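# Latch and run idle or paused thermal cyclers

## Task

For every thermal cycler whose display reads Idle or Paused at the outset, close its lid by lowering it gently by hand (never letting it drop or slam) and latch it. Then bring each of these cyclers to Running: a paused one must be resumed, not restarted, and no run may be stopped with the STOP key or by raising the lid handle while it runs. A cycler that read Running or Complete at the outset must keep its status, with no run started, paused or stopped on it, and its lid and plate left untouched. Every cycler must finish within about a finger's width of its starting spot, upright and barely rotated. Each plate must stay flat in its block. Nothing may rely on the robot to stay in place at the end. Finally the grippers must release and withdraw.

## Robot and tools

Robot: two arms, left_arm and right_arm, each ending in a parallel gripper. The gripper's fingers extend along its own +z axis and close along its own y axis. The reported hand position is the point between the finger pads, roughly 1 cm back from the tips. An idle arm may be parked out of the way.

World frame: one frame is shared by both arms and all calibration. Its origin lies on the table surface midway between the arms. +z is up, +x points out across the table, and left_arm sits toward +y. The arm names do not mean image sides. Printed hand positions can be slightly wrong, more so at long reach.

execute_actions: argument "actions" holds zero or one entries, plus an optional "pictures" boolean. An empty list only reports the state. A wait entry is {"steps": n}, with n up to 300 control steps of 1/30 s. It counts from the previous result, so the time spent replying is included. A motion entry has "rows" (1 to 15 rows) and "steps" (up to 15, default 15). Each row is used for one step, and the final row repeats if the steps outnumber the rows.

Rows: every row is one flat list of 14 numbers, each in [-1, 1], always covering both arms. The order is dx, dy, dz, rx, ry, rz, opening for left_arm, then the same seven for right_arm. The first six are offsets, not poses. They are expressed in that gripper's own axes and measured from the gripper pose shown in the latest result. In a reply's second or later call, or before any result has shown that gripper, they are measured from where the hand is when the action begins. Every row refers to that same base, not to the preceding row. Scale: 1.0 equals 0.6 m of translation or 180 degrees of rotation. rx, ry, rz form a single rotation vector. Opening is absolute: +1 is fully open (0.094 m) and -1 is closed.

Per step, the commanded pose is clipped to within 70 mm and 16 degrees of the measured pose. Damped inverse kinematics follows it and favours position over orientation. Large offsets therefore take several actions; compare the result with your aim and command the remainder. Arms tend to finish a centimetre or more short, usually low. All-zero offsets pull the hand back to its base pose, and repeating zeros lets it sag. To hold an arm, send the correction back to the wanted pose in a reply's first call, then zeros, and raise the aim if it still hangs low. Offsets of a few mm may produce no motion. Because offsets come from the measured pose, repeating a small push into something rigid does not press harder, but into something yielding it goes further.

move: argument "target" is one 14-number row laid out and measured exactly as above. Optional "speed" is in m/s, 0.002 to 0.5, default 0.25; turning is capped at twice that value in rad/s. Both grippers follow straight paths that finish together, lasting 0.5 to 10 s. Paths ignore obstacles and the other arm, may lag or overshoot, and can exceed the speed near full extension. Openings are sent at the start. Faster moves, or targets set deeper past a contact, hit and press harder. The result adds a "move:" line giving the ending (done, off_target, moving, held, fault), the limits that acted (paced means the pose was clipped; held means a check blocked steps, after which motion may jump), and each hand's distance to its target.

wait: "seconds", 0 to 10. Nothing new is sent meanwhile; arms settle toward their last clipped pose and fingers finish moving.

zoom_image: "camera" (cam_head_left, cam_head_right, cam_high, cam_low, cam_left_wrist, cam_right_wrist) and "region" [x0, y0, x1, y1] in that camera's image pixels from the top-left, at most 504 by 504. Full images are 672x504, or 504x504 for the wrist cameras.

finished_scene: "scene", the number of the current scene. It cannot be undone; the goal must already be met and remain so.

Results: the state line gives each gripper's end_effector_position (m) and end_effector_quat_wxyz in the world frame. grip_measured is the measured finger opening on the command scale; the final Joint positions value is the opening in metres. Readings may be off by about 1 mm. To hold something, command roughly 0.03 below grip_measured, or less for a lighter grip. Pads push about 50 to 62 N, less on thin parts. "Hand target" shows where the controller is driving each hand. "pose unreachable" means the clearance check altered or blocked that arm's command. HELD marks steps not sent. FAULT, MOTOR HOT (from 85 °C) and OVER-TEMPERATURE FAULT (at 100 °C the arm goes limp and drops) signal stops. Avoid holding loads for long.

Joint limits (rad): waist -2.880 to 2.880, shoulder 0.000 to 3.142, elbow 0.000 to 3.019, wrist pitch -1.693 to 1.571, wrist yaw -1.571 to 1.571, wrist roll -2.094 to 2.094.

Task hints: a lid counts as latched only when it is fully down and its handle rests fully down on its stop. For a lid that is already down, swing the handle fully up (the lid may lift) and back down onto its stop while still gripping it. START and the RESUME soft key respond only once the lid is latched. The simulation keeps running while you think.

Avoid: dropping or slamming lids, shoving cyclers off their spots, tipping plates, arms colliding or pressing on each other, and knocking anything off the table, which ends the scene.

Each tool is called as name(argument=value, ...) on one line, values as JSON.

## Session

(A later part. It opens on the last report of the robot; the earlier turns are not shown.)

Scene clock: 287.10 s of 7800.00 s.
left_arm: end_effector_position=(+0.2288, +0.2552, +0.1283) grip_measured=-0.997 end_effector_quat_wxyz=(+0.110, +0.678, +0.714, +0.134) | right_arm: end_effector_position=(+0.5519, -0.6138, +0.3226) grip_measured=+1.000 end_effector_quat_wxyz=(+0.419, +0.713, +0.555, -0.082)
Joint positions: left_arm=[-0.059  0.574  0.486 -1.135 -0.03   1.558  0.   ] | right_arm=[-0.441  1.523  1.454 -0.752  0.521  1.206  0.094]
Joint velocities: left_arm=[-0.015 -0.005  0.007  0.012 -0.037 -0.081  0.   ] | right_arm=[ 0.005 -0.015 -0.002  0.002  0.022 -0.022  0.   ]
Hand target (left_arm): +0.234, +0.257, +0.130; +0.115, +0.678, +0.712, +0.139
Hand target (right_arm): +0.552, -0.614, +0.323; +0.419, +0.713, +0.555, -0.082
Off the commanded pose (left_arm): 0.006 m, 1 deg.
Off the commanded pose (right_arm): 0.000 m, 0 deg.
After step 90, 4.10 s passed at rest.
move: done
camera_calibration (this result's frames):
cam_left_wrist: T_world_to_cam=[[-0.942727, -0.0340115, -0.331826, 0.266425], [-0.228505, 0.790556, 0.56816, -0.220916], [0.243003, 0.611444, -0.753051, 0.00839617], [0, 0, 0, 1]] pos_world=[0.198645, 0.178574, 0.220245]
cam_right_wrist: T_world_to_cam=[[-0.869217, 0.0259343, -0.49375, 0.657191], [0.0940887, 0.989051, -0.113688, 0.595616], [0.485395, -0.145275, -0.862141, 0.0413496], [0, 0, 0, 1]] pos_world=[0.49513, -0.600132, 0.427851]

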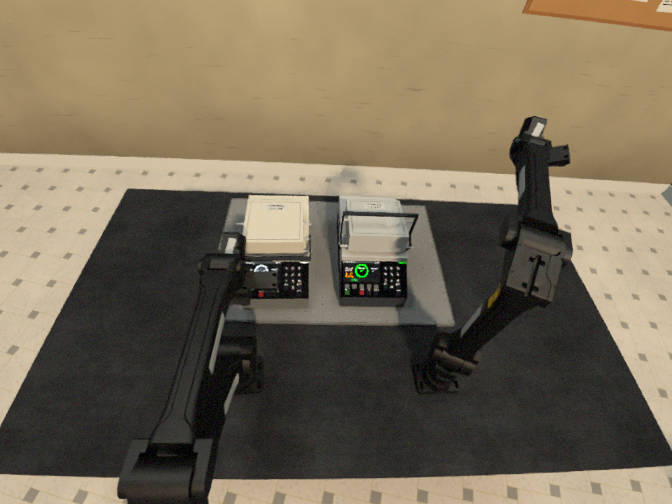

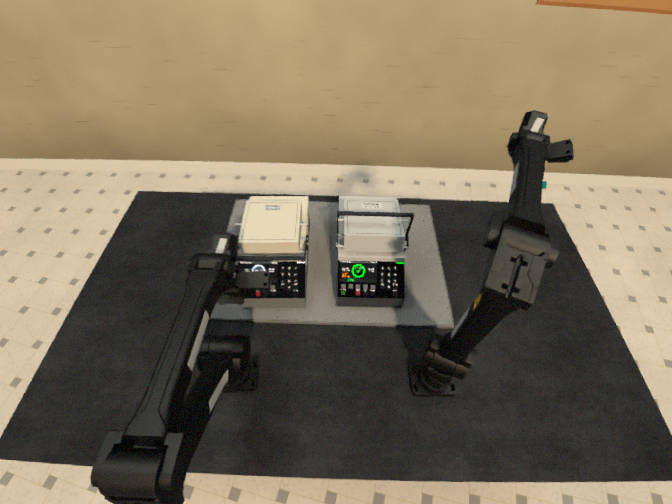

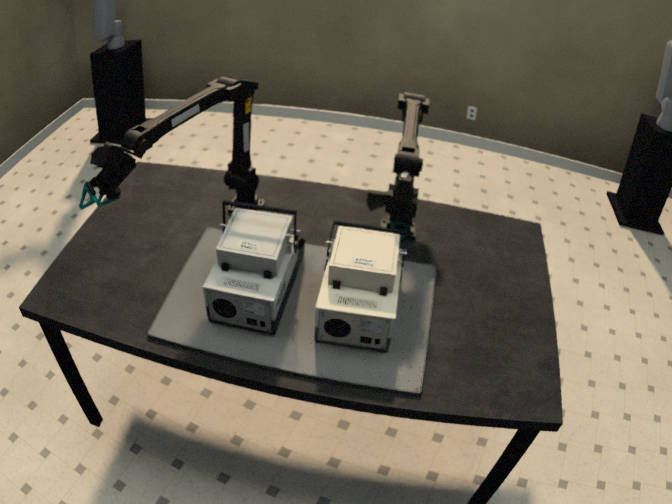

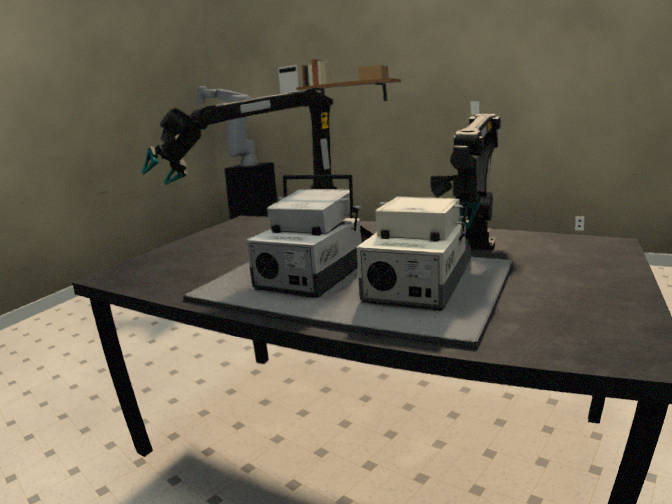

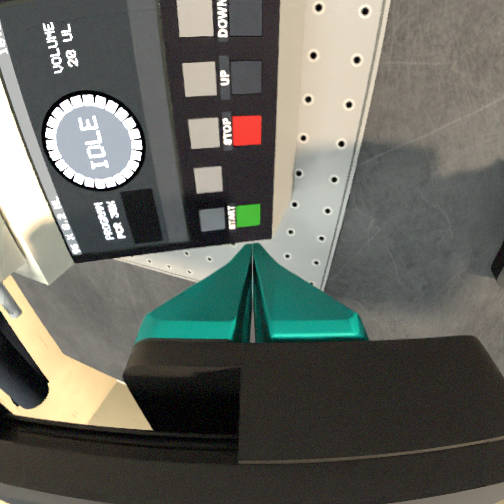

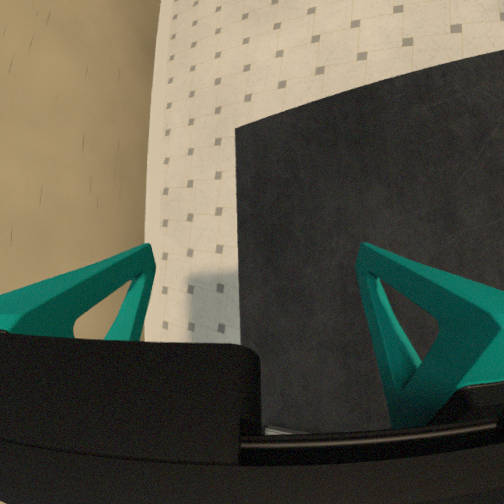

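move(target=[0,0.003,0.062,0,0,0,-1,0,0,0,0,0,0,1], speed=0.02)

Scene clock: 294.60 s of 7800.00 s.
left_arm: end_effector_position=(+0.2364, +0.2554, +0.0989) grip_measured=-0.998 end_effector_quat_wxyz=(+0.105, +0.679, +0.715, +0.129) | right_arm: end_effector_position=(+0.5519, -0.6138, +0.3226) grip_measured=+1.000 end_effector_quat_wxyz=(+0.419, +0.713, +0.555, -0.082)
Joint positions: left_arm=[-0.059  0.64   0.429 -1.027 -0.03   1.56   0.   ] | right_arm=[-0.441  1.523  1.454 -0.752  0.521  1.206  0.094]
Joint velocities: left_arm=[-0.015 -0.034 -0.022 -0.012 -0.007 -0.022  0.001] | right_arm=[ 0.005 -0.024 -0.007  0.027 -0.037 -0.066  0.   ]
Hand target (left_arm): +0.243, +0.257, +0.094; +0.110, +0.678, +0.714, +0.134
Hand target (right_arm): +0.552, -0.614, +0.323; +0.419, +0.713, +0.555, -0.082
Off the commanded pose (left_arm): 0.008 m, 1 deg.
Off the commanded pose (right_arm): 0.000 m, 0 deg.
After step 90, 2.40 s passed at rest.
move: done
camera_calibration (this result's frames):
cam_left_wrist: T_world_to_cam=[[-0.947382, -0.0326453, -0.318435, 0.263283], [-0.219295, 0.790866, 0.57135, -0.205267], [0.233187, 0.611118, -0.756411, -0.0129962], [0, 0, 0, 1]] pos_world=[0.207447, 0.178876, 0.191287]
cam_right_wrist: T_world_to_cam=[[-0.869217, 0.0259343, -0.49375, 0.657191], [0.0940887, 0.989051, -0.113688, 0.595616], [0.485395, -0.145275, -0.862141, 0.0413496], [0, 0, 0, 1]] pos_world=[0.49513, -0.600132, 0.427851]

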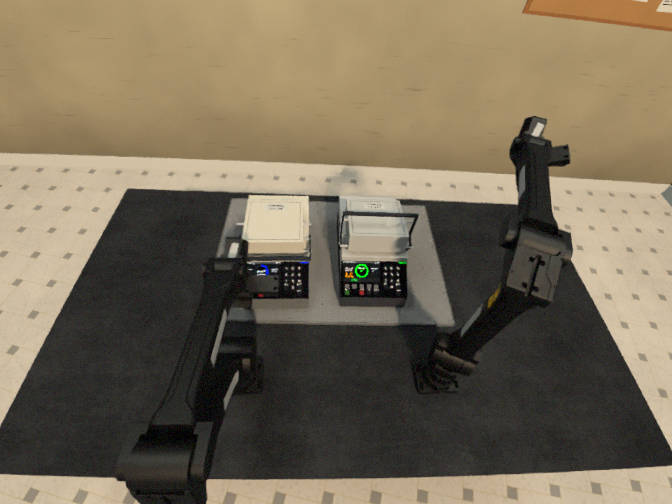

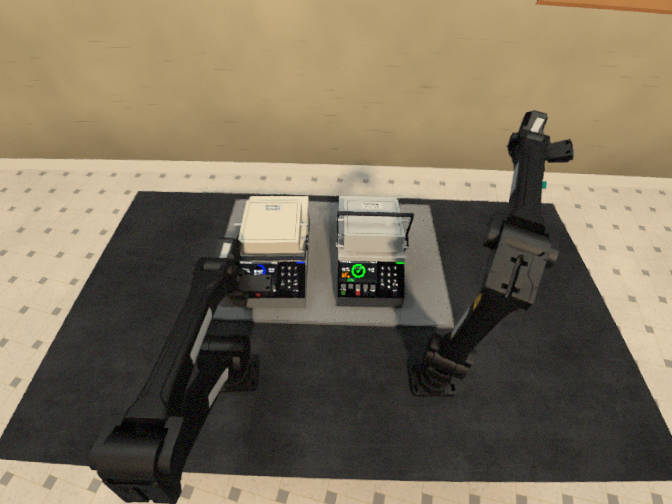

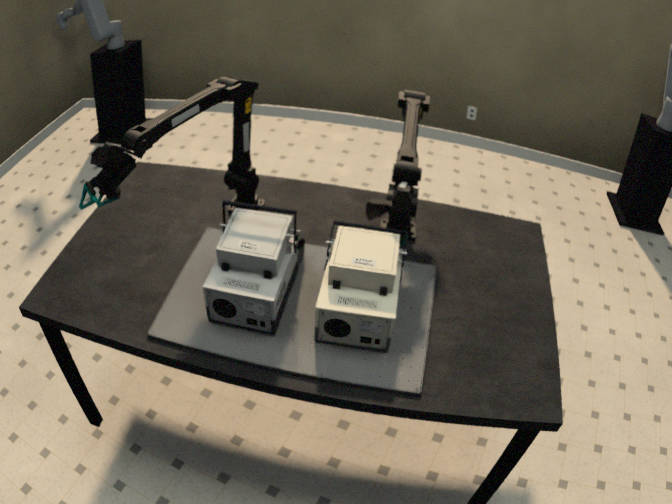

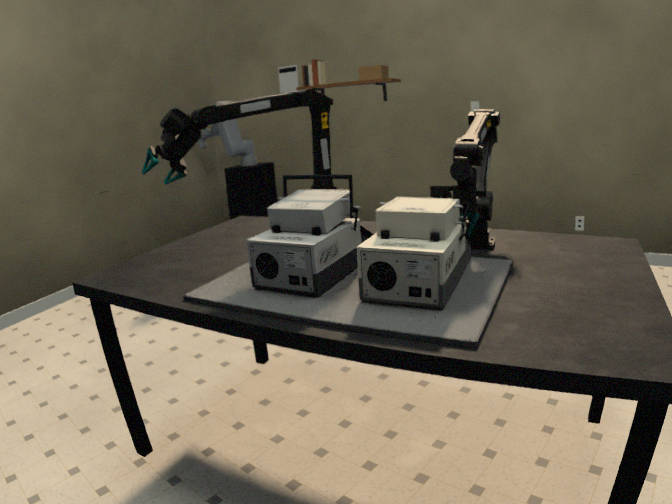

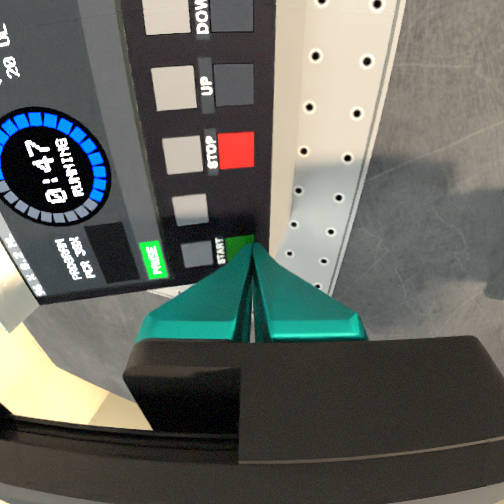

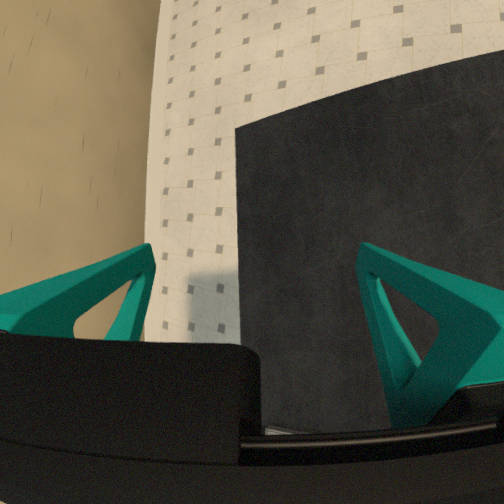

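move(target=[0.05,-0.03,-0.13,-0.03,0,0,-1,0,0,0,0,0,0,1])

Scene clock: 298.20 s of 7800.00 s.
left_arm: end_effector_position=(+0.1845, +0.2775, +0.1419) grip_measured=-0.998 end_effector_quat_wxyz=(+0.125, +0.675, +0.713, +0.147) | right_arm: end_effector_position=(+0.5519, -0.6138, +0.3226) grip_measured=+1.000 end_effector_quat_wxyz=(+0.419, +0.713, +0.555, -0.082)
Joint positions: left_arm=[ 0.187  0.364  0.471 -1.296  0.064  1.784  0.   ] | right_arm=[-0.441  1.523  1.454 -0.752  0.521  1.206  0.094]
Joint velocities: left_arm=[ 0.005  0.005 -0.017 -0.027 -0.007 -0.066 -0.   ] | right_arm=[ 0.005 -0.015 -0.002 -0.022  0.007  0.037  0.   ]
Hand target (left_arm): +0.191, +0.280, +0.167; +0.135, +0.674, +0.707, +0.166
Hand target (right_arm): +0.552, -0.614, +0.323; +0.419, +0.713, +0.555, -0.082
Off the commanded pose (left_arm): 0.027 m, 2 deg.
Off the commanded pose (right_arm): 0.000 m, 0 deg.
move: off_target (left_arm)
camera_calibration (this result's frames):
cam_left_wrist: T_world_to_cam=[[-0.928757, -0.0353692, -0.368999, 0.233023], [-0.251595, 0.791192, 0.557418, -0.250795], [0.272234, 0.610544, -0.743724, 0.00928681], [0, 0, 0, 1]] pos_world=[0.150795, 0.200999, 0.23269]
cam_right_wrist: T_world_to_cam=[[-0.869217, 0.0259343, -0.49375, 0.657191], [0.0940887, 0.989051, -0.113688, 0.595616], [0.485395, -0.145275, -0.862141, 0.0413496], [0, 0, 0, 1]] pos_world=[0.49513, -0.600132, 0.427851]

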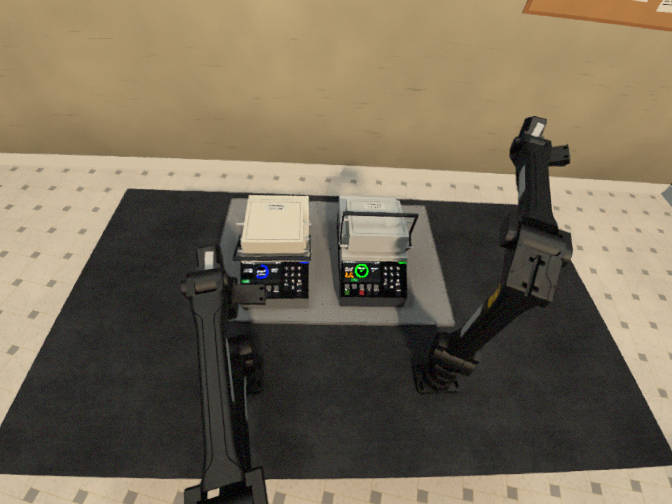

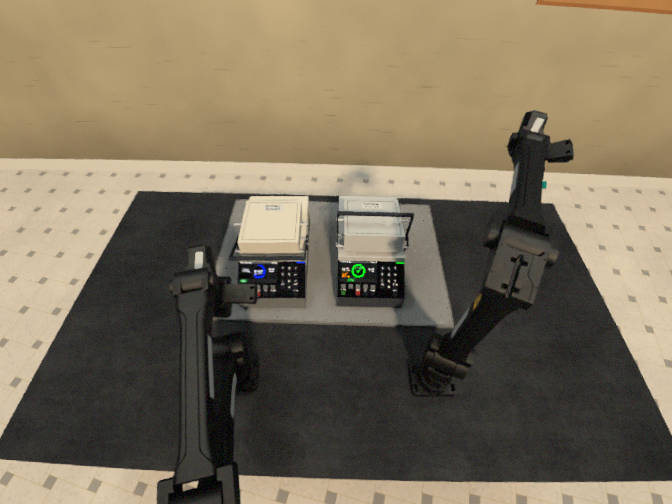

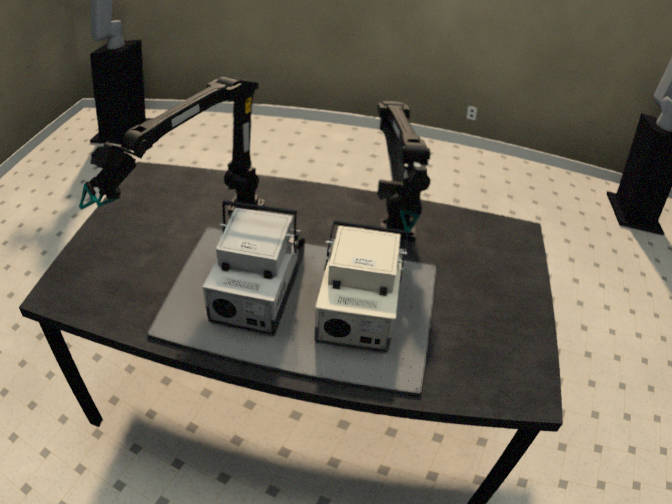

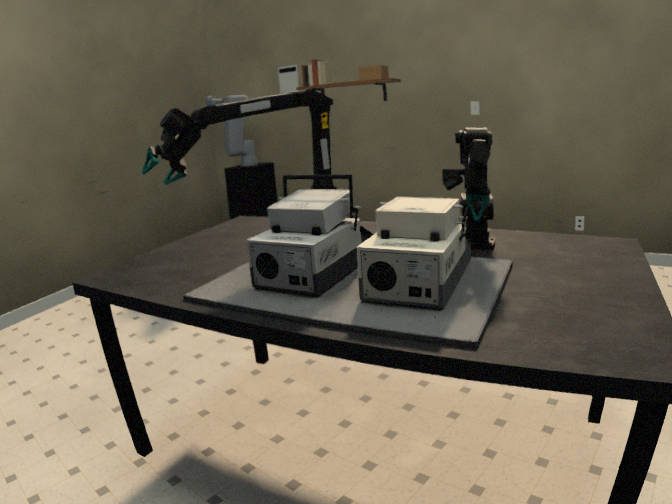

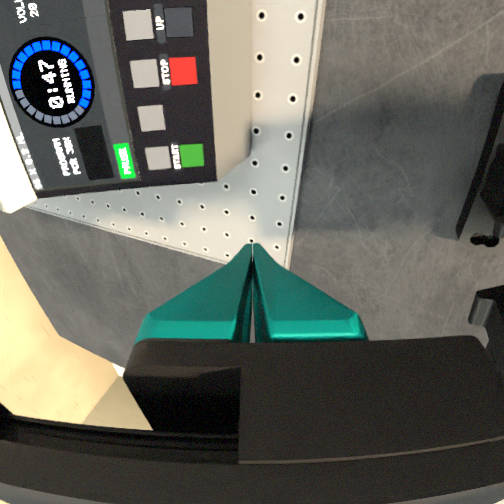

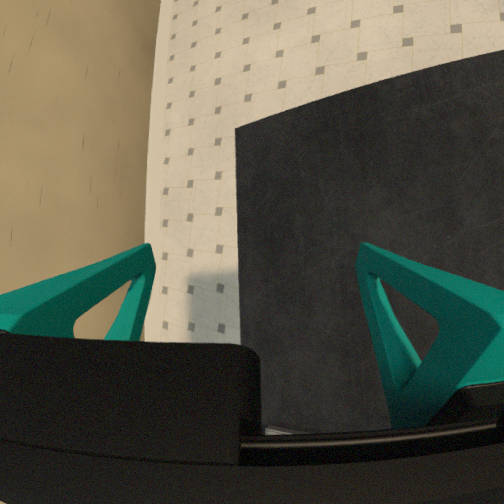

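finished_scene(scene=2)

The scene is finished: the task was done.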